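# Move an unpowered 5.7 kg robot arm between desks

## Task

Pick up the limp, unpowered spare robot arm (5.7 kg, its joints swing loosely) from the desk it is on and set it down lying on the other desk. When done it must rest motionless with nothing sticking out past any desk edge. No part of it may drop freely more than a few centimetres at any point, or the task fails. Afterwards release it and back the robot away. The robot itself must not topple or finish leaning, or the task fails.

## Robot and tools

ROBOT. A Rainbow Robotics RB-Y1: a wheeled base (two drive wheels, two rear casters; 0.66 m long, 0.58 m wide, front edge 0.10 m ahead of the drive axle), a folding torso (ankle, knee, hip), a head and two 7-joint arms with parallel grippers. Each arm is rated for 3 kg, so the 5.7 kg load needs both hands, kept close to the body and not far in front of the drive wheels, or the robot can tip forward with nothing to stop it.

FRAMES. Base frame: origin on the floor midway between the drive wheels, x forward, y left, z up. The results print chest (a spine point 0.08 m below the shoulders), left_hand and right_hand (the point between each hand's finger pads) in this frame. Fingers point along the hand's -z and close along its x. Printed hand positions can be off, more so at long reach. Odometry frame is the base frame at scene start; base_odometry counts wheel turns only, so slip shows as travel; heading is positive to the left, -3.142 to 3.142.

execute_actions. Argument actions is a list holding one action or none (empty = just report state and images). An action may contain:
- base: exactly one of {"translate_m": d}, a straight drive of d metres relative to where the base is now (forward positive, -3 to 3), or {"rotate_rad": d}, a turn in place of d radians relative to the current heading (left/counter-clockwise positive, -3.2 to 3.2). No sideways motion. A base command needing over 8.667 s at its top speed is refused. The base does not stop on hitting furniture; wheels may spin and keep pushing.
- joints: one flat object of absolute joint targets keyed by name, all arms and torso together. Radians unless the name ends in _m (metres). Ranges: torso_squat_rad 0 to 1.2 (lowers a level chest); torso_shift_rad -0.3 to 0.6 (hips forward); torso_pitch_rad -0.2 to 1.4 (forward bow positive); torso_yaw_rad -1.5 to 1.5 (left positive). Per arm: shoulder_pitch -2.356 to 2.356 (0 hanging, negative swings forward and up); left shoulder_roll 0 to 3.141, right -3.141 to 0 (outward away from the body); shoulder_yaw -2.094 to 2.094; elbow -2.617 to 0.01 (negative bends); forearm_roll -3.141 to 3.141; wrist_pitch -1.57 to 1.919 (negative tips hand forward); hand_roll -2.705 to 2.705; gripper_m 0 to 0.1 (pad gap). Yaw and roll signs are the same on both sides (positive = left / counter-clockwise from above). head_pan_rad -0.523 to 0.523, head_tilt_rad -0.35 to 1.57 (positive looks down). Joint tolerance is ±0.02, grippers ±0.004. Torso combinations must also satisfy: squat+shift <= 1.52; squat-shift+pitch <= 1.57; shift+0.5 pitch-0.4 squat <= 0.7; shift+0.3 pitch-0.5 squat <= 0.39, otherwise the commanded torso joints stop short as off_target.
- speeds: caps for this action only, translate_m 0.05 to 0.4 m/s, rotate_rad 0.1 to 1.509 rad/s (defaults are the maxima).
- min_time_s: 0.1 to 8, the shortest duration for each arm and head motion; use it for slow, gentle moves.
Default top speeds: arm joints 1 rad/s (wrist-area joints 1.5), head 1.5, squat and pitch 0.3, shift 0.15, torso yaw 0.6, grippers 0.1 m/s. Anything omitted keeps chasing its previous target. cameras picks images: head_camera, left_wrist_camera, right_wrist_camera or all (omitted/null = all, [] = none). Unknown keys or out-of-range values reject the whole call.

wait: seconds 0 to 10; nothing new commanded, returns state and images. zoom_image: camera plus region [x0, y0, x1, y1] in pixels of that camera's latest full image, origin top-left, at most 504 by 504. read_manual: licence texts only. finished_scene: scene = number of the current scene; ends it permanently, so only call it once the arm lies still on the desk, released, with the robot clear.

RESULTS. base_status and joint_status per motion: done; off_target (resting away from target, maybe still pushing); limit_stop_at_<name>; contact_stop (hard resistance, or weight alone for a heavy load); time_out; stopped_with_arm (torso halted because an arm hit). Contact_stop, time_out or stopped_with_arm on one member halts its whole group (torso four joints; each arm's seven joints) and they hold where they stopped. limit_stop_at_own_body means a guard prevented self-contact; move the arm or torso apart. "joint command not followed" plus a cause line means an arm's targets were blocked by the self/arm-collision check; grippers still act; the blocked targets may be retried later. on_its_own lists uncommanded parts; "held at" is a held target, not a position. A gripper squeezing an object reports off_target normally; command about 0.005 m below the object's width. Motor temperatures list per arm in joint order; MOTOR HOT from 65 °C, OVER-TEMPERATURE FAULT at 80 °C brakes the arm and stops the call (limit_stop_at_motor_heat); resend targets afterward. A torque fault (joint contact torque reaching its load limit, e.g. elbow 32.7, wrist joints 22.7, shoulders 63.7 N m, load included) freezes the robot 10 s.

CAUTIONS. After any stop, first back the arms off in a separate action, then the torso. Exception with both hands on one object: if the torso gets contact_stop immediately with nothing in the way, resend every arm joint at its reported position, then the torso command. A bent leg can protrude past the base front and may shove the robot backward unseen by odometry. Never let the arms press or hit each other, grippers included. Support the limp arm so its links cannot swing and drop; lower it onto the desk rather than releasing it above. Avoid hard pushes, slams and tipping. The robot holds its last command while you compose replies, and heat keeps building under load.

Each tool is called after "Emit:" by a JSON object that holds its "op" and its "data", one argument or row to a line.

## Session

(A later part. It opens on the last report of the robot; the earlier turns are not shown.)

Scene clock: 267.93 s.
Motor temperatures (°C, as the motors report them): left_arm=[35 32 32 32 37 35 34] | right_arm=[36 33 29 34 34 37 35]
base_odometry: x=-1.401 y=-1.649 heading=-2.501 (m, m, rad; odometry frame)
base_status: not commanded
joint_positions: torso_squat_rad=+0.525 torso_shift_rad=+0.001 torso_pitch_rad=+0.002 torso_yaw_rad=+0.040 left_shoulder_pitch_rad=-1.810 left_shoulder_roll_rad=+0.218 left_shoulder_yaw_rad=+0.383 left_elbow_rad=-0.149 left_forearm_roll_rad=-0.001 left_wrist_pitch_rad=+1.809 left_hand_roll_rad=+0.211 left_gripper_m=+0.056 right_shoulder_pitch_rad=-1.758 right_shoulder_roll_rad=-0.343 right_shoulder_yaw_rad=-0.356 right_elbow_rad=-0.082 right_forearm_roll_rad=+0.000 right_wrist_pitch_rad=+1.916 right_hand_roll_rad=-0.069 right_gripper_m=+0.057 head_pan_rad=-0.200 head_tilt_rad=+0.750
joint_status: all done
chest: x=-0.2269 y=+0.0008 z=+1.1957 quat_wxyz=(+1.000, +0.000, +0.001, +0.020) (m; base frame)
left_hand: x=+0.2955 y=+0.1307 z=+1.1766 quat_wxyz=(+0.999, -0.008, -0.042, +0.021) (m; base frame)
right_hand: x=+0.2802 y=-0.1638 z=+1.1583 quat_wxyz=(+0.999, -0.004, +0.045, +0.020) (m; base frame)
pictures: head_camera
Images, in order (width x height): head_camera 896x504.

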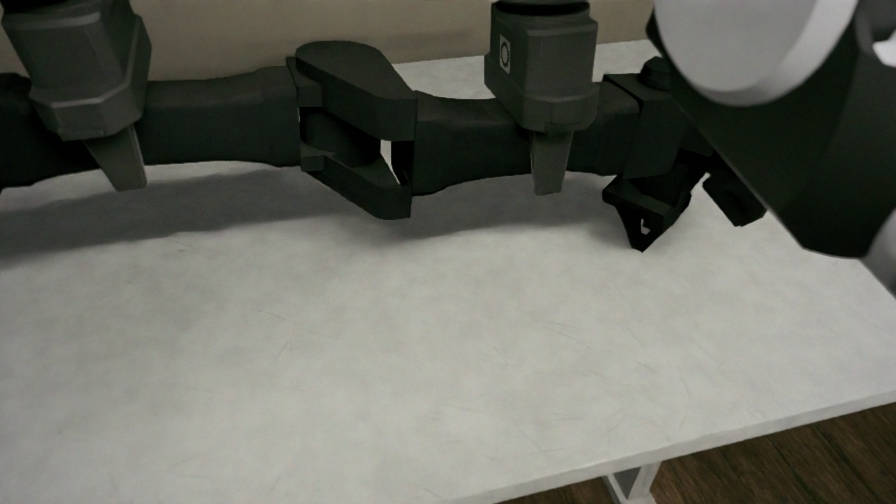

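Emit:
{"op": "execute_actions", "data": {
  "actions": [
    {"joints": {"torso_squat_rad": 0.545}}
  ],
  "cameras": ["head_camera"]
}}

Scene clock: 272.67 s.
Motor temperatures (°C, as the motors report them): left_arm=[35 32 32 32 37 35 34] | right_arm=[36 33 29 34 34 37 35]
base_odometry: x=-1.401 y=-1.649 heading=-2.501 (m, m, rad; odometry frame)
base_status: not commanded
joint_positions: torso_squat_rad=+0.545 torso_shift_rad=+0.000 torso_pitch_rad=+0.001 torso_yaw_rad=+0.040 left_shoulder_pitch_rad=-1.809 left_shoulder_roll_rad=+0.218 left_shoulder_yaw_rad=+0.383 left_elbow_rad=-0.149 left_forearm_roll_rad=-0.001 left_wrist_pitch_rad=+1.809 left_hand_roll_rad=+0.211 left_gripper_m=+0.056 right_shoulder_pitch_rad=-1.762 right_shoulder_roll_rad=-0.345 right_shoulder_yaw_rad=-0.356 right_elbow_rad=-0.084 right_forearm_roll_rad=+0.000 right_wrist_pitch_rad=+1.916 right_hand_roll_rad=-0.069 right_gripper_m=+0.057 head_pan_rad=-0.200 head_tilt_rad=+0.750
joint_status: all done
chest: x=-0.2274 y=+0.0009 z=+1.1885 quat_wxyz=(+1.000, -0.001, +0.001, +0.020) (m; base frame)
left_hand: x=+0.2949 y=+0.1310 z=+1.1693 quat_wxyz=(+0.999, -0.008, -0.042, +0.022) (m; base frame)
right_hand: x=+0.2806 y=-0.1639 z=+1.1540 quat_wxyz=(+0.999, -0.004, +0.042, +0.020) (m; base frame)
pictures: head_camera
Images, in order (width x height): head_camera 896x504.

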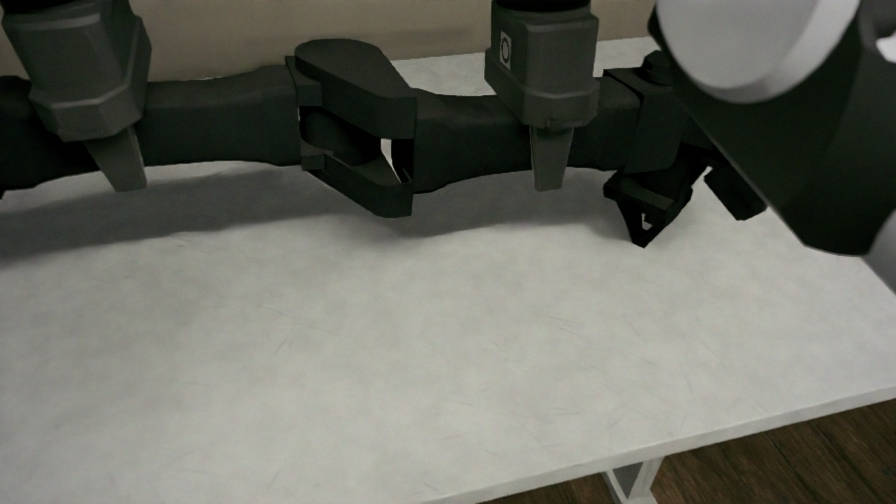

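Tip is touching lightly. Now yaw left to fold the gripper outward.

Emit:
{"op": "execute_actions", "data": {
  "actions": [
    {"joints": {"torso_yaw_rad": 0.12, "torso_squat_rad": 0.555}}
  ],
  "cameras": ["head_camera"]
}}

Scene clock: 277.17 s.
Motor temperatures (°C, as the motors report them): left_arm=[35 32 32 32 37 35 34] | right_arm=[36 33 29 34 34 37 35]
base_odometry: x=-1.401 y=-1.649 heading=-2.501 (m, m, rad; odometry frame)
base_status: not commanded
joint_positions: torso_squat_rad=+0.555 torso_shift_rad=+0.000 torso_pitch_rad=+0.001 torso_yaw_rad=+0.120 left_shoulder_pitch_rad=-1.809 left_shoulder_roll_rad=+0.218 left_shoulder_yaw_rad=+0.383 left_elbow_rad=-0.149 left_forearm_roll_rad=-0.001 left_wrist_pitch_rad=+1.809 left_hand_roll_rad=+0.211 left_gripper_m=+0.056 right_shoulder_pitch_rad=-1.762 right_shoulder_roll_rad=-0.345 right_shoulder_yaw_rad=-0.356 right_elbow_rad=-0.084 right_forearm_roll_rad=+0.000 right_wrist_pitch_rad=+1.916 right_hand_roll_rad=-0.069 right_gripper_m=+0.057 head_pan_rad=-0.200 head_tilt_rad=+0.750
joint_status: all done
chest: x=-0.2273 y=+0.0011 z=+1.1849 quat_wxyz=(+0.998, -0.001, +0.001, +0.060) (m; base frame)
left_hand: x=+0.2829 y=+0.1727 z=+1.1655 quat_wxyz=(+0.997, -0.007, -0.042, +0.062) (m; base frame)
right_hand: x=+0.2922 y=-0.1225 z=+1.1501 quat_wxyz=(+0.997, -0.006, +0.042, +0.060) (m; base frame)
pictures: head_camera
Images, in order (width x height): head_camera 896x504.

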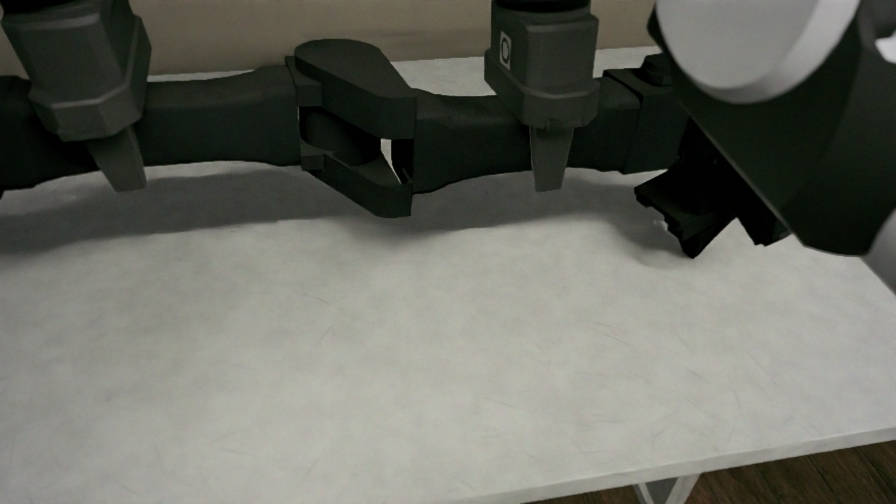

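Emit:
{"op": "execute_actions", "data": {
  "actions": [
    {"joints": {"torso_yaw_rad": 0.18, "torso_squat_rad": 0.58}}
  ],
  "cameras": ["head_camera"]
}}

Scene clock: 280.60 s.
Motor temperatures (°C, as the motors report them): left_arm=[35 32 32 32 37 35 34] | right_arm=[36 33 29 33 34 37 35]
base_odometry: x=-1.401 y=-1.649 heading=-2.501 (m, m, rad; odometry frame)
base_status: not commanded
joint_positions: torso_squat_rad=+0.580 torso_shift_rad=+0.000 torso_pitch_rad=+0.001 torso_yaw_rad=+0.180 left_shoulder_pitch_rad=-1.809 left_shoulder_roll_rad=+0.218 left_shoulder_yaw_rad=+0.383 left_elbow_rad=-0.149 left_forearm_roll_rad=-0.001 left_wrist_pitch_rad=+1.809 left_hand_roll_rad=+0.211 left_gripper_m=+0.056 right_shoulder_pitch_rad=-1.761 right_shoulder_roll_rad=-0.344 right_shoulder_yaw_rad=-0.356 right_elbow_rad=-0.083 right_forearm_roll_rad=+0.000 right_wrist_pitch_rad=+1.916 right_hand_roll_rad=-0.069 right_gripper_m=+0.057 head_pan_rad=-0.200 head_tilt_rad=+0.750
joint_status: all done
chest: x=-0.2273 y=+0.0010 z=+1.1755 quat_wxyz=(+0.996, -0.001, +0.001, +0.090) (m; base frame)
left_hand: x=+0.2718 y=+0.2030 z=+1.1561 quat_wxyz=(+0.995, -0.005, -0.042, +0.092) (m; base frame)
right_hand: x=+0.2986 y=-0.0912 z=+1.1399 quat_wxyz=(+0.995, -0.007, +0.043, +0.090) (m; base frame)
pictures: head_camera
Images, in order (width x height): head_camera 896x504.

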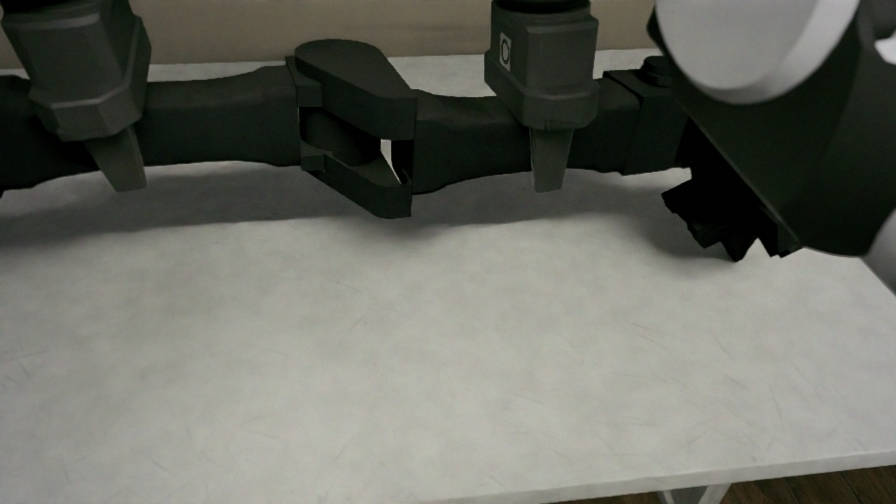

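Emit:
{"op": "execute_actions", "data": {
  "actions": [
    {"joints": {"torso_squat_rad": 0.62}}
  ],
  "cameras": ["head_camera"]
}}

Scene clock: 283.47 s.
Motor temperatures (°C, as the motors report them): left_arm=[35 32 32 32 37 35 34] | right_arm=[36 33 29 33 34 37 35]
base_odometry: x=-1.401 y=-1.649 heading=-2.501 (m, m, rad; odometry frame)
base_status: not commanded
joint_positions: torso_squat_rad=+0.620 torso_shift_rad=+0.001 torso_pitch_rad=+0.002 torso_yaw_rad=+0.180 left_shoulder_pitch_rad=-1.809 left_shoulder_roll_rad=+0.218 left_shoulder_yaw_rad=+0.383 left_elbow_rad=-0.149 left_forearm_roll_rad=-0.001 left_wrist_pitch_rad=+1.809 left_hand_roll_rad=+0.211 left_gripper_m=+0.056 right_shoulder_pitch_rad=-1.760 right_shoulder_roll_rad=-0.344 right_shoulder_yaw_rad=-0.356 right_elbow_rad=-0.083 right_forearm_roll_rad=+0.000 right_wrist_pitch_rad=+1.915 right_hand_roll_rad=-0.069 right_gripper_m=+0.057 head_pan_rad=-0.200 head_tilt_rad=+0.750
joint_status: all done
chest: x=-0.2271 y=+0.0010 z=+1.1597 quat_wxyz=(+0.996, -0.001, +0.001, +0.090) (m; base frame)
left_hand: x=+0.2719 y=+0.2029 z=+1.1403 quat_wxyz=(+0.995, -0.005, -0.042, +0.092) (m; base frame)
right_hand: x=+0.2985 y=-0.0913 z=+1.1236 quat_wxyz=(+0.995, -0.008, +0.043, +0.090) (m; base frame)
pictures: head_camera
Images, in order (width x height): head_camera 896x504.

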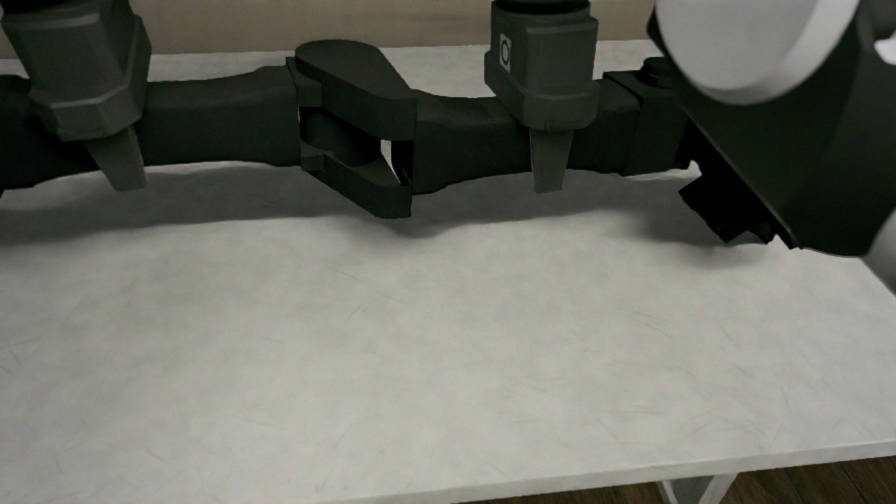

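Sliding outward nicely. Continue.

Emit:
{"op": "execute_actions", "data": {
  "actions": [
    {"joints": {"torso_squat_rad": 0.68}}
  ],
  "cameras": []
}}

Emit:
{"op": "execute_actions", "data": {
  "actions": [
    {"joints": {"torso_squat_rad": 0.74, "head_pan_rad": 0.0}}
  ],
  "cameras": ["head_camera"]
}}

Scene clock: 288.50 s.
Motor temperatures (°C, as the motors report them): left_arm=[35 32 32 32 37 35 34] | right_arm=[36 33 29 33 34 37 35]
base_odometry: x=-1.401 y=-1.649 heading=-2.501 (m, m, rad; odometry frame)
base_status: not commanded
joint_positions: torso_squat_rad=+0.680 torso_shift_rad=+0.001 torso_pitch_rad=+0.002 torso_yaw_rad=+0.180 left_shoulder_pitch_rad=-1.810 left_shoulder_roll_rad=+0.218 left_shoulder_yaw_rad=+0.383 left_elbow_rad=-0.149 left_forearm_roll_rad=-0.001 left_wrist_pitch_rad=+1.809 left_hand_roll_rad=+0.210 left_gripper_m=+0.056 right_shoulder_pitch_rad=-1.760 right_shoulder_roll_rad=-0.344 right_shoulder_yaw_rad=-0.356 right_elbow_rad=-0.083 right_forearm_roll_rad=+0.000 right_wrist_pitch_rad=+1.915 right_hand_roll_rad=-0.069 right_gripper_m=+0.057 head_pan_rad=-0.200 head_tilt_rad=+0.750
joint_status: all done
chest: x=-0.2271 y=+0.0010 z=+1.1343 quat_wxyz=(+0.996, -0.001, +0.001, +0.090) (m; base frame)
left_hand: x=+0.2720 y=+0.2028 z=+1.1150 quat_wxyz=(+0.995, -0.005, -0.042, +0.091) (m; base frame)
right_hand: x=+0.2985 y=-0.0913 z=+1.0979 quat_wxyz=(+0.995, -0.008, +0.044, +0.090) (m; base frame)
pictures: none
No camera images: the call's "cameras" was empty. Leave "cameras" out to get every camera's image.

Scene clock: 289.40 s.
Motor temperatures (°C, as the motors report them): left_arm=[35 32 32 32 37 35 34] | right_arm=[36 33 29 33 34 37 35]
base_odometry: x=-1.401 y=-1.649 heading=-2.501 (m, m, rad; odometry frame)
base_status: not commanded
joint_positions: torso_squat_rad=+0.740 torso_shift_rad=+0.001 torso_pitch_rad=+0.002 torso_yaw_rad=+0.180 left_shoulder_pitch_rad=-1.810 left_shoulder_roll_rad=+0.218 left_shoulder_yaw_rad=+0.383 left_elbow_rad=-0.149 left_forearm_roll_rad=-0.001 left_wrist_pitch_rad=+1.809 left_hand_roll_rad=+0.210 left_gripper_m=+0.056 right_shoulder_pitch_rad=-1.759 right_shoulder_roll_rad=-0.344 right_shoulder_yaw_rad=-0.356 right_elbow_rad=-0.083 right_forearm_roll_rad=+0.000 right_wrist_pitch_rad=+1.915 right_hand_roll_rad=-0.069 right_gripper_m=+0.057 head_pan_rad=+0.000 head_tilt_rad=+0.750
joint_status: all done
chest: x=-0.2272 y=+0.0009 z=+1.1069 quat_wxyz=(+0.996, -0.001, +0.001, +0.090) (m; base frame)
left_hand: x=+0.2720 y=+0.2028 z=+1.0877 quat_wxyz=(+0.995, -0.005, -0.042, +0.091) (m; base frame)
right_hand: x=+0.2985 y=-0.0914 z=+1.0705 quat_wxyz=(+0.995, -0.008, +0.044, +0.090) (m; base frame)
pictures: head_camera
Images, in order (width x height): head_camera 896x504.

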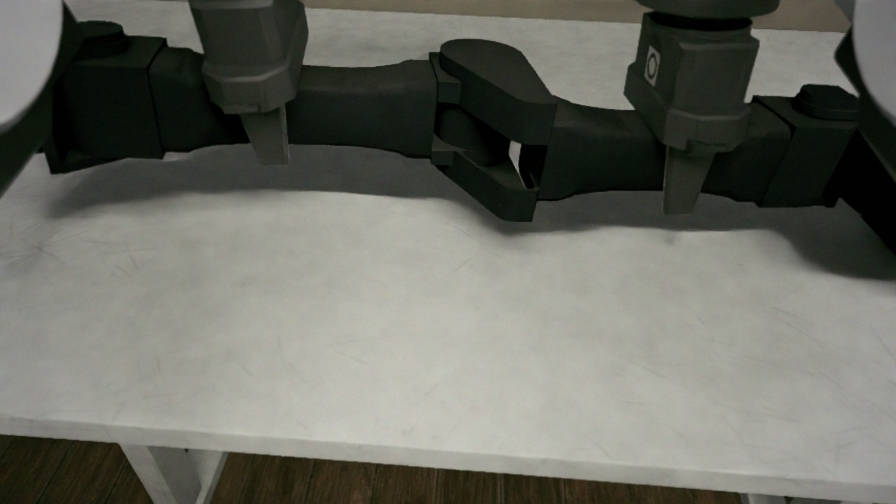

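Emit:
{"op": "execute_actions", "data": {
  "actions": [
    {"joints": {"torso_squat_rad": 0.79}}
  ],
  "cameras": []
}}

Emit:
{"op": "execute_actions", "data": {
  "actions": [
    {"joints": {"torso_squat_rad": 0.81}}
  ],
  "cameras": ["head_camera"]
}}

Scene clock: 300.17 s.
Motor temperatures (°C, as the motors report them): left_arm=[36 32 32 32 37 35 34] | right_arm=[36 33 29 33 34 37 35]
base_odometry: x=-1.401 y=-1.649 heading=-2.501 (m, m, rad; odometry frame)
base_status: not commanded
joint_positions: torso_squat_rad=+0.790 torso_shift_rad=+0.000 torso_pitch_rad=+0.002 torso_yaw_rad=+0.180 left_shoulder_pitch_rad=-1.810 left_shoulder_roll_rad=+0.218 left_shoulder_yaw_rad=+0.383 left_elbow_rad=-0.149 left_forearm_roll_rad=-0.001 left_wrist_pitch_rad=+1.809 left_hand_roll_rad=+0.210 left_gripper_m=+0.056 right_shoulder_pitch_rad=-1.760 right_shoulder_roll_rad=-0.344 right_shoulder_yaw_rad=-0.356 right_elbow_rad=-0.083 right_forearm_roll_rad=+0.000 right_wrist_pitch_rad=+1.915 right_hand_roll_rad=-0.069 right_gripper_m=+0.057 head_pan_rad=+0.000 head_tilt_rad=+0.750
joint_status: all done
chest: x=-0.2273 y=+0.0009 z=+1.0827 quat_wxyz=(+0.996, -0.001, +0.001, +0.090) (m; base frame)
left_hand: x=+0.2718 y=+0.2028 z=+1.0635 quat_wxyz=(+0.995, -0.005, -0.042, +0.091) (m; base frame)
right_hand: x=+0.2985 y=-0.0913 z=+1.0468 quat_wxyz=(+0.995, -0.007, +0.043, +0.090) (m; base frame)
pictures: none
No camera images: the call's "cameras" was empty. Leave "cameras" out to get every camera's image.

Scene clock: 300.83 s.
Motor temperatures (°C, as the motors report them): left_arm=[36 32 32 32 37 35 34] | right_arm=[36 33 29 33 34 37 35]
base_odometry: x=-1.401 y=-1.649 heading=-2.501 (m, m, rad; odometry frame)
base_status: not commanded
joint_positions: torso_squat_rad=+0.810 torso_shift_rad=+0.000 torso_pitch_rad=+0.002 torso_yaw_rad=+0.180 left_shoulder_pitch_rad=-1.810 left_shoulder_roll_rad=+0.218 left_shoulder_yaw_rad=+0.383 left_elbow_rad=-0.149 left_forearm_roll_rad=-0.001 left_wrist_pitch_rad=+1.809 left_hand_roll_rad=+0.210 left_gripper_m=+0.056 right_shoulder_pitch_rad=-1.760 right_shoulder_roll_rad=-0.344 right_shoulder_yaw_rad=-0.356 right_elbow_rad=-0.083 right_forearm_roll_rad=+0.000 right_wrist_pitch_rad=+1.915 right_hand_roll_rad=-0.069 right_gripper_m=+0.057 head_pan_rad=+0.000 head_tilt_rad=+0.750
joint_status: all done
chest: x=-0.2273 y=+0.0009 z=+1.0726 quat_wxyz=(+0.996, -0.001, +0.001, +0.090) (m; base frame)
left_hand: x=+0.2718 y=+0.2028 z=+1.0534 quat_wxyz=(+0.995, -0.005, -0.042, +0.091) (m; base frame)
right_hand: x=+0.2985 y=-0.0913 z=+1.0368 quat_wxyz=(+0.995, -0.007, +0.043, +0.090) (m; base frame)
pictures: head_camera
Images, in order (width x height): head_camera 896x504.

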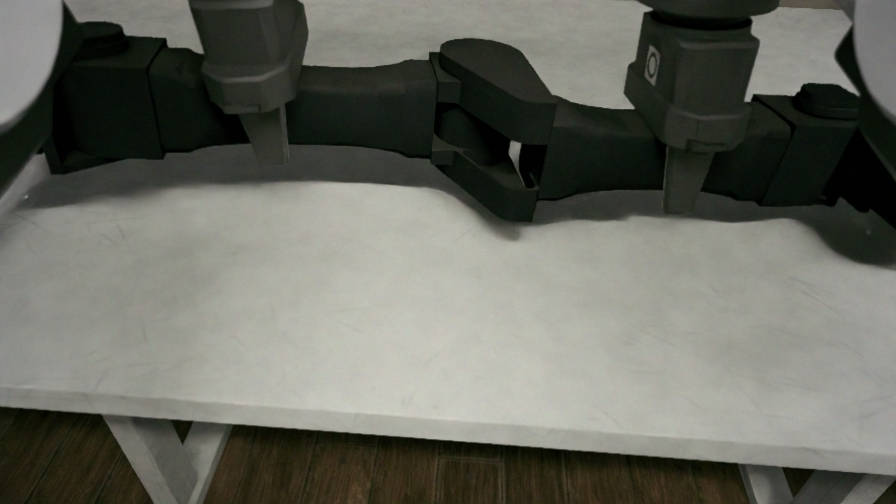

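Emit:
{"op": "execute_actions", "data": {
  "actions": [
    {"joints": {"torso_squat_rad": 0.83}}
  ],
  "cameras": []
}}

Emit:
{"op": "execute_actions", "data": {
  "actions": [
    {"joints": {"torso_squat_rad": 0.85}}
  ],
  "cameras": ["head_camera"]
}}

Scene clock: 304.80 s.
Motor temperatures (°C, as the motors report them): left_arm=[36 32 32 32 37 35 34] | right_arm=[36 33 29 33 34 37 35]
base_odometry: x=-1.401 y=-1.649 heading=-2.501 (m, m, rad; odometry frame)
base_status: not commanded
joint_positions: torso_squat_rad=+0.830 torso_shift_rad=+0.001 torso_pitch_rad=+0.002 torso_yaw_rad=+0.180 left_shoulder_pitch_rad=-1.810 left_shoulder_roll_rad=+0.218 left_shoulder_yaw_rad=+0.383 left_elbow_rad=-0.149 left_forearm_roll_rad=-0.001 left_wrist_pitch_rad=+1.809 left_hand_roll_rad=+0.210 left_gripper_m=+0.056 right_shoulder_pitch_rad=-1.760 right_shoulder_roll_rad=-0.344 right_shoulder_yaw_rad=-0.356 right_elbow_rad=-0.083 right_forearm_roll_rad=+0.000 right_wrist_pitch_rad=+1.915 right_hand_roll_rad=-0.069 right_gripper_m=+0.057 head_pan_rad=+0.000 head_tilt_rad=+0.750
joint_status: all done
chest: x=-0.2273 y=+0.0009 z=+1.0624 quat_wxyz=(+0.996, -0.001, +0.001, +0.090) (m; base frame)
left_hand: x=+0.2718 y=+0.2027 z=+1.0432 quat_wxyz=(+0.995, -0.005, -0.042, +0.091) (m; base frame)
right_hand: x=+0.2985 y=-0.0913 z=+1.0265 quat_wxyz=(+0.995, -0.007, +0.043, +0.090) (m; base frame)
pictures: none
No camera images: the call's "cameras" was empty. Leave "cameras" out to get every camera's image.

Scene clock: 305.47 s.
Motor temperatures (°C, as the motors report them): left_arm=[36 32 32 32 37 35 34] | right_arm=[36 33 29 33 34 37 35]
base_odometry: x=-1.401 y=-1.649 heading=-2.501 (m, m, rad; odometry frame)
base_status: not commanded
joint_positions: torso_squat_rad=+0.850 torso_shift_rad=+0.001 torso_pitch_rad=+0.002 torso_yaw_rad=+0.180 left_shoulder_pitch_rad=-1.810 left_shoulder_roll_rad=+0.218 left_shoulder_yaw_rad=+0.383 left_elbow_rad=-0.149 left_forearm_roll_rad=-0.001 left_wrist_pitch_rad=+1.809 left_hand_roll_rad=+0.210 left_gripper_m=+0.056 right_shoulder_pitch_rad=-1.760 right_shoulder_roll_rad=-0.344 right_shoulder_yaw_rad=-0.356 right_elbow_rad=-0.083 right_forearm_roll_rad=+0.000 right_wrist_pitch_rad=+1.915 right_hand_roll_rad=-0.069 right_gripper_m=+0.057 head_pan_rad=+0.000 head_tilt_rad=+0.750
joint_status: all done
chest: x=-0.2273 y=+0.0009 z=+1.0520 quat_wxyz=(+0.996, -0.001, +0.001, +0.090) (m; base frame)
left_hand: x=+0.2718 y=+0.2027 z=+1.0327 quat_wxyz=(+0.995, -0.005, -0.042, +0.091) (m; base frame)
right_hand: x=+0.2985 y=-0.0914 z=+1.0160 quat_wxyz=(+0.995, -0.007, +0.043, +0.090) (m; base frame)
pictures: head_camera
Images, in order (width x height): head_camera 896x504.

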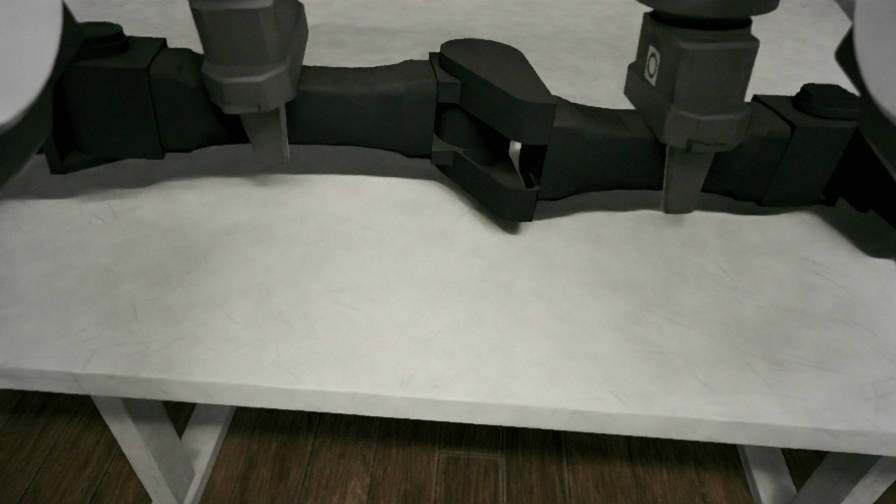

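Emit:
{"op": "execute_actions", "data": {
  "actions": [
    {"joints": {"torso_squat_rad": 0.87}}
  ],
  "cameras": ["head_camera"]
}}

Scene clock: 308.80 s.
Motor temperatures (°C, as the motors report them): left_arm=[36 32 32 32 37 35 34] | right_arm=[35 33 29 33 34 37 35]
base_odometry: x=-1.401 y=-1.649 heading=-2.501 (m, m, rad; odometry frame)
base_status: not commanded
joint_positions: torso_squat_rad=+0.870 torso_shift_rad=+0.000 torso_pitch_rad=+0.001 torso_yaw_rad=+0.180 left_shoulder_pitch_rad=-1.811 left_shoulder_roll_rad=+0.218 left_shoulder_yaw_rad=+0.383 left_elbow_rad=-0.150 left_forearm_roll_rad=-0.001 left_wrist_pitch_rad=+1.810 left_hand_roll_rad=+0.210 left_gripper_m=+0.056 right_shoulder_pitch_rad=-1.759 right_shoulder_roll_rad=-0.344 right_shoulder_yaw_rad=-0.356 right_elbow_rad=-0.083 right_forearm_roll_rad=+0.000 right_wrist_pitch_rad=+1.915 right_hand_roll_rad=-0.069 right_gripper_m=+0.057 head_pan_rad=+0.000 head_tilt_rad=+0.750
joint_status: all done
chest: x=-0.2274 y=+0.0008 z=+1.0413 quat_wxyz=(+0.996, -0.001, +0.001, +0.090) (m; base frame)
left_hand: x=+0.2719 y=+0.2024 z=+1.0236 quat_wxyz=(+0.995, -0.005, -0.044, +0.091) (m; base frame)
right_hand: x=+0.2982 y=-0.0915 z=+1.0052 quat_wxyz=(+0.995, -0.007, +0.043, +0.090) (m; base frame)
pictures: head_camera
Images, in order (width x height): head_camera 896x504.

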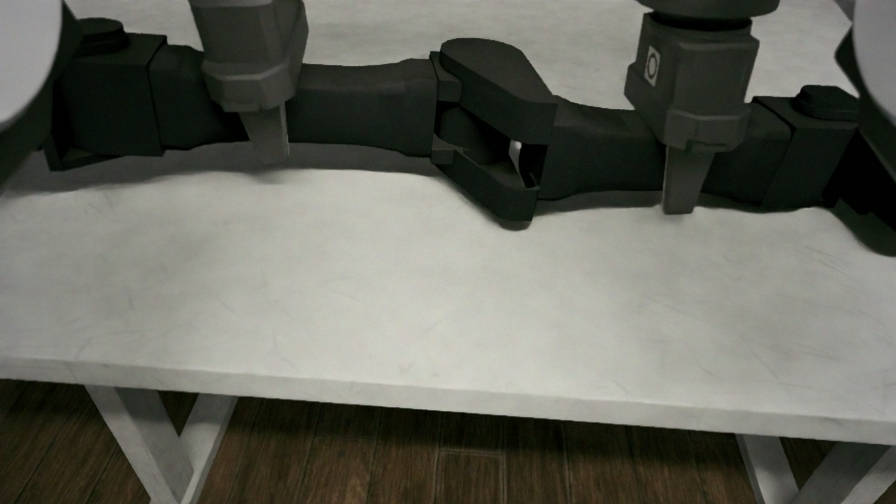

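Emit:
{"op": "execute_actions", "data": {
  "actions": [
    {"joints": {"torso_squat_rad": 0.885}}
  ],
  "cameras": ["head_camera"]
}}

Scene clock: 316.00 s.
Motor temperatures (°C, as the motors report them): left_arm=[35 32 32 32 37 35 34] | right_arm=[35 33 29 33 34 37 35]
base_odometry: x=-1.401 y=-1.649 heading=-2.501 (m, m, rad; odometry frame)
base_status: not commanded
joint_positions: torso_squat_rad=+0.885 torso_shift_rad=-0.001 torso_pitch_rad=-0.002 torso_yaw_rad=+0.180 left_shoulder_pitch_rad=-1.818 left_shoulder_roll_rad=+0.221 left_shoulder_yaw_rad=+0.383 left_elbow_rad=-0.154 left_forearm_roll_rad=-0.001 left_wrist_pitch_rad=+1.809 left_hand_roll_rad=+0.210 left_gripper_m=+0.056 right_shoulder_pitch_rad=-1.766 right_shoulder_roll_rad=-0.346 right_shoulder_yaw_rad=-0.356 right_elbow_rad=-0.086 right_forearm_roll_rad=+0.000 right_wrist_pitch_rad=+1.916 right_hand_roll_rad=-0.069 right_gripper_m=+0.057 head_pan_rad=+0.000 head_tilt_rad=+0.750
joint_status: all done
chest: x=-0.2288 y=+0.0006 z=+1.0332 quat_wxyz=(+0.996, +0.000, -0.001, +0.090) (m; base frame)
left_hand: x=+0.2722 y=+0.2024 z=+1.0220 quat_wxyz=(+0.995, -0.005, -0.051, +0.091) (m; base frame)
right_hand: x=+0.2983 y=-0.0914 z=+1.0028 quat_wxyz=(+0.995, -0.007, +0.037, +0.090) (m; base frame)
pictures: head_camera
Images, in order (width x height): head_camera 896x504.

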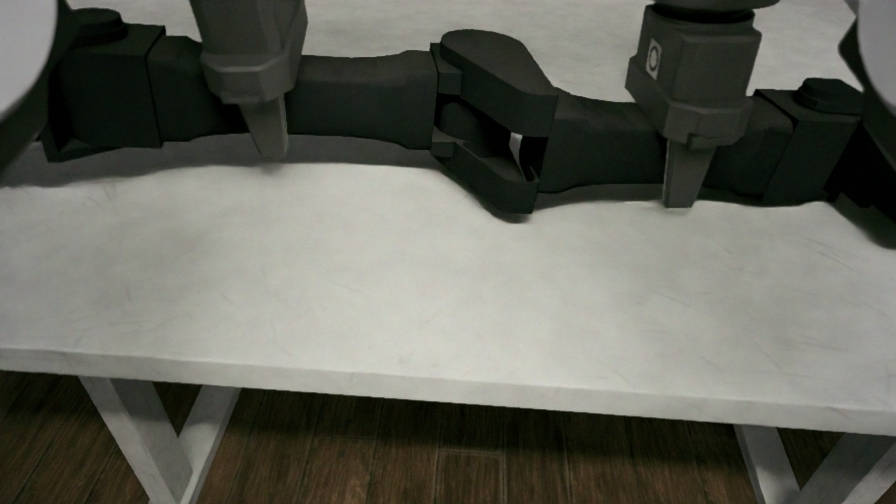

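Both ends down. Back off slightly and release.

Emit:
{"op": "execute_actions", "data": {
  "actions": [
    {"joints": {"torso_squat_rad": 0.878}}
  ],
  "cameras": []
}}

Emit:
{"op": "execute_actions", "data": {
  "actions": [
    {"joints": {"left_gripper_m": 0.1, "right_gripper_m": 0.1}}
  ],
  "cameras": ["head_camera"]
}}

Emit:
{"op": "execute_actions", "data": {
  "actions": [
    {"joints": {"torso_squat_rad": 0.55}}
  ],
  "cameras": ["head_camera"]
}}

Scene clock: 323.47 s.
Motor temperatures (°C, as the motors report them): left_arm=[35 32 32 32 37 35 34] | right_arm=[35 33 29 33 34 37 35]
base_odometry: x=-1.401 y=-1.649 heading=-2.501 (m, m, rad; odometry frame)
base_status: not commanded
joint_positions: torso_squat_rad=+0.878 torso_shift_rad=+0.000 torso_pitch_rad=+0.000 torso_yaw_rad=+0.180 left_shoulder_pitch_rad=-1.815 left_shoulder_roll_rad=+0.220 left_shoulder_yaw_rad=+0.383 left_elbow_rad=-0.152 left_forearm_roll_rad=-0.001 left_wrist_pitch_rad=+1.809 left_hand_roll_rad=+0.210 left_gripper_m=+0.056 right_shoulder_pitch_rad=-1.763 right_shoulder_roll_rad=-0.345 right_shoulder_yaw_rad=-0.356 right_elbow_rad=-0.085 right_forearm_roll_rad=+0.000 right_wrist_pitch_rad=+1.916 right_hand_roll_rad=-0.069 right_gripper_m=+0.057 head_pan_rad=+0.000 head_tilt_rad=+0.750
joint_status: all done
chest: x=-0.2281 y=+0.0006 z=+1.0370 quat_wxyz=(+0.996, +0.000, +0.000, +0.090) (m; base frame)
left_hand: x=+0.2722 y=+0.2025 z=+1.0229 quat_wxyz=(+0.995, -0.005, -0.048, +0.091) (m; base frame)
right_hand: x=+0.2983 y=-0.0916 z=+1.0040 quat_wxyz=(+0.995, -0.007, +0.040, +0.090) (m; base frame)
pictures: none
No camera images: the call's "cameras" was empty. Leave "cameras" out to get every camera's image.

Scene clock: 324.93 s.
Motor temperatures (°C, as the motors report them): left_arm=[35 32 32 32 37 35 34] | right_arm=[35 33 29 33 34 37 35]
base_odometry: x=-1.401 y=-1.649 heading=-2.501 (m, m, rad; odometry frame)
base_status: not commanded
joint_positions: torso_squat_rad=+0.878 torso_shift_rad=+0.000 torso_pitch_rad=+0.000 torso_yaw_rad=+0.180 left_shoulder_pitch_rad=-1.815 left_shoulder_roll_rad=+0.219 left_shoulder_yaw_rad=+0.383 left_elbow_rad=-0.152 left_forearm_roll_rad=+0.000 left_wrist_pitch_rad=+1.810 left_hand_roll_rad=+0.210 left_gripper_m=+0.099 right_shoulder_pitch_rad=-1.763 right_shoulder_roll_rad=-0.345 right_shoulder_yaw_rad=-0.356 right_elbow_rad=-0.085 right_forearm_roll_rad=+0.000 right_wrist_pitch_rad=+1.915 right_hand_roll_rad=-0.070 right_gripper_m=+0.100 head_pan_rad=+0.000 head_tilt_rad=+0.750
joint_status: all done
chest: x=-0.2281 y=+0.0006 z=+1.0370 quat_wxyz=(+0.996, +0.000, +0.000, +0.090) (m; base frame)
left_hand: x=+0.2719 y=+0.2016 z=+1.0225 quat_wxyz=(+0.995, -0.006, -0.047, +0.090) (m; base frame)
right_hand: x=+0.2984 y=-0.0915 z=+1.0039 quat_wxyz=(+0.995, -0.007, +0.040, +0.090) (m; base frame)
pictures: head_camera
Images, in order (width x height): head_camera 896x504.

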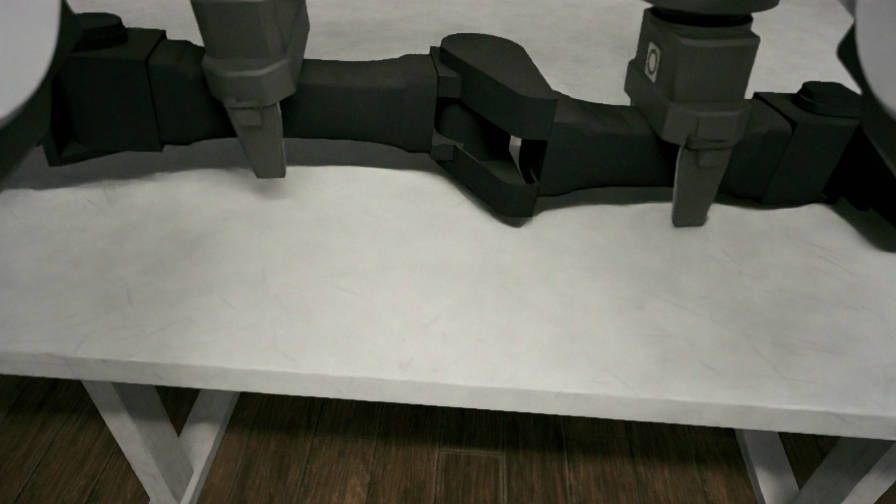

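Scene clock: 326.80 s.
Motor temperatures (°C, as the motors report them): left_arm=[35 32 32 32 37 35 34] | right_arm=[35 33 29 33 34 37 35]
base_odometry: x=-1.401 y=-1.649 heading=-2.501 (m, m, rad; odometry frame)
base_status: not commanded
joint_positions: torso_squat_rad=+0.550 torso_shift_rad=+0.000 torso_pitch_rad=+0.000 torso_yaw_rad=+0.180 left_shoulder_pitch_rad=-1.814 left_shoulder_roll_rad=+0.218 left_shoulder_yaw_rad=+0.384 left_elbow_rad=-0.150 left_forearm_roll_rad=+0.000 left_wrist_pitch_rad=+1.810 left_hand_roll_rad=+0.210 left_gripper_m=+0.099 right_shoulder_pitch_rad=-1.763 right_shoulder_roll_rad=-0.345 right_shoulder_yaw_rad=-0.356 right_elbow_rad=-0.085 right_forearm_roll_rad=+0.000 right_wrist_pitch_rad=+1.915 right_hand_roll_rad=-0.070 right_gripper_m=+0.100 head_pan_rad=+0.000 head_tilt_rad=+0.750
joint_status: all done
chest: x=-0.2278 y=+0.0008 z=+1.1867 quat_wxyz=(+0.996, +0.000, +0.000, +0.090) (m; base frame)
left_hand: x=+0.2717 y=+0.2014 z=+1.1703 quat_wxyz=(+0.995, -0.006, -0.045, +0.090) (m; base frame)
right_hand: x=+0.2987 y=-0.0913 z=+1.1532 quat_wxyz=(+0.995, -0.007, +0.040, +0.090) (m; base frame)
pictures: head_camera
Images, in order (width x height): head_camera 896x504.

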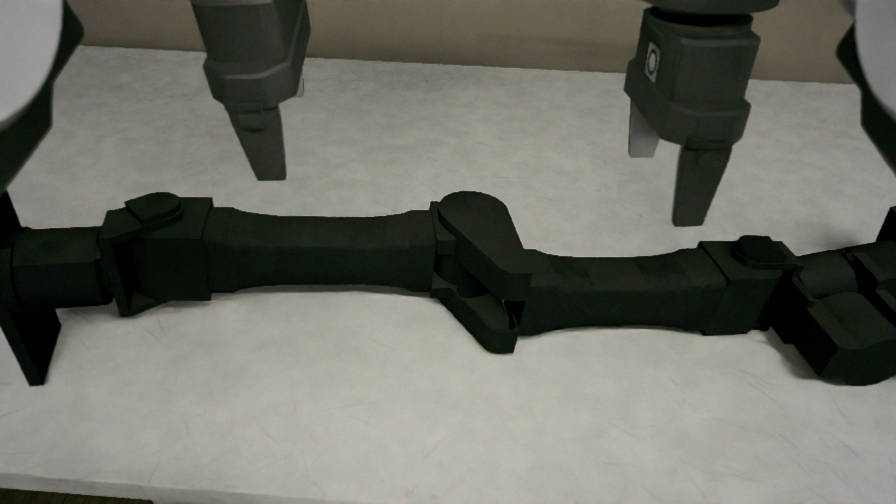

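Emit:
{"op": "execute_actions", "data": {
  "actions": [
    {"base": {"translate_m": -0.7}, "joints": {"torso_squat_rad": 0.2, "torso_yaw_rad": 0.0, "head_tilt_rad": 0.5}}
  ],
  "cameras": []
}}

Emit:
{"op": "execute_actions", "data": {
  "actions": [
    {"joints": {"torso_squat_rad": 0.0, "left_shoulder_pitch_rad": 0, "left_shoulder_roll_rad": 0.05, "left_shoulder_yaw_rad": 0, "left_elbow_rad": -0.15, "left_wrist_pitch_rad": 0, "left_hand_roll_rad": 0, "right_shoulder_pitch_rad": 0, "right_shoulder_roll_rad": -0.05, "right_shoulder_yaw_rad": 0, "right_elbow_rad": -0.15, "right_wrist_pitch_rad": 0, "right_hand_roll_rad": 0}}
  ],
  "cameras": ["head_camera"]
}}

Scene clock: 338.33 s.
Motor temperatures (°C, as the motors report them): left_arm=[34 32 32 32 37 35 34] | right_arm=[35 33 29 32 34 37 35]
base_odometry: x=-0.840 y=-1.231 heading=-2.502 (m, m, rad; odometry frame)
base_status: done
joint_positions: torso_squat_rad=+0.200 torso_shift_rad=+0.000 torso_pitch_rad=+0.000 torso_yaw_rad=+0.000 left_shoulder_pitch_rad=-1.813 left_shoulder_roll_rad=+0.218 left_shoulder_yaw_rad=+0.384 left_elbow_rad=-0.150 left_forearm_roll_rad=+0.000 left_wrist_pitch_rad=+1.810 left_hand_roll_rad=+0.210 left_gripper_m=+0.099 right_shoulder_pitch_rad=-1.763 right_shoulder_roll_rad=-0.345 right_shoulder_yaw_rad=-0.356 right_elbow_rad=-0.085 right_forearm_roll_rad=+0.000 right_wrist_pitch_rad=+1.915 right_hand_roll_rad=-0.070 right_gripper_m=+0.100 head_pan_rad=+0.000 head_tilt_rad=+0.500
joint_status: all done
chest: x=-0.2279 y=+0.0009 z=+1.2760 quat_wxyz=(+1.000, -0.001, +0.000, +0.000) (m; base frame)
left_hand: x=+0.2995 y=+0.1088 z=+1.2597 quat_wxyz=(+0.999, -0.010, -0.044, +0.000) (m; base frame)
right_hand: x=+0.2736 y=-0.1839 z=+1.2427 quat_wxyz=(+0.999, -0.003, +0.040, +0.000) (m; base frame)
pictures: none
No camera images: the call's "cameras" was empty. Leave "cameras" out to get every camera's image.

Scene clock: 341.13 s.
Motor temperatures (°C, as the motors report them): left_arm=[34 32 32 32 37 35 34] | right_arm=[35 33 29 32 34 37 35]
base_odometry: x=-0.840 y=-1.231 heading=-2.502 (m, m, rad; odometry frame)
base_status: not commanded
joint_positions: torso_squat_rad=+0.000 torso_shift_rad=+0.000 torso_pitch_rad=+0.000 torso_yaw_rad=+0.000 left_shoulder_pitch_rad=+0.000 left_shoulder_roll_rad=+0.050 left_shoulder_yaw_rad=+0.000 left_elbow_rad=-0.150 left_forearm_roll_rad=+0.000 left_wrist_pitch_rad=+0.000 left_hand_roll_rad=+0.000 left_gripper_m=+0.099 right_shoulder_pitch_rad=+0.000 right_shoulder_roll_rad=-0.050 right_shoulder_yaw_rad=+0.000 right_elbow_rad=-0.150 right_forearm_roll_rad=+0.000 right_wrist_pitch_rad=+0.000 right_hand_roll_rad=+0.000 right_gripper_m=+0.100 head_pan_rad=+0.000 head_tilt_rad=+0.500
joint_status: all done
chest: x=-0.2279 y=+0.0009 z=+1.2899 quat_wxyz=(+1.000, -0.001, +0.000, +0.000) (m; base frame)
left_hand: x=-0.1552 y=+0.2586 z=+0.6089 quat_wxyz=(+0.997, +0.025, -0.075, -0.002) (m; base frame)
right_hand: x=-0.1552 y=-0.2579 z=+0.6094 quat_wxyz=(+0.997, -0.025, -0.075, +0.002) (m; base frame)
pictures: head_camera
Images, in order (width x height): head_camera 896x504.

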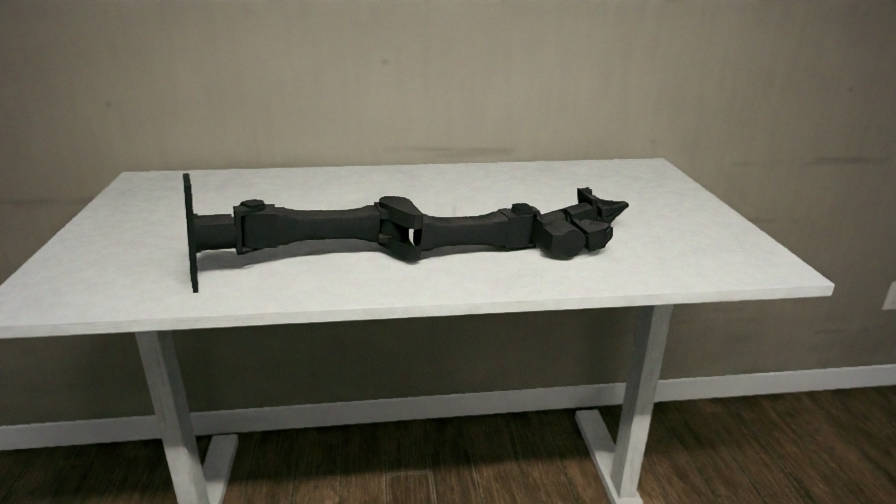

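The arm lies fully on the desk with margin all round.

Emit:
{"op": "finished_scene", "data": {
  "scene": 2
}}

The scene is finished: the task was done.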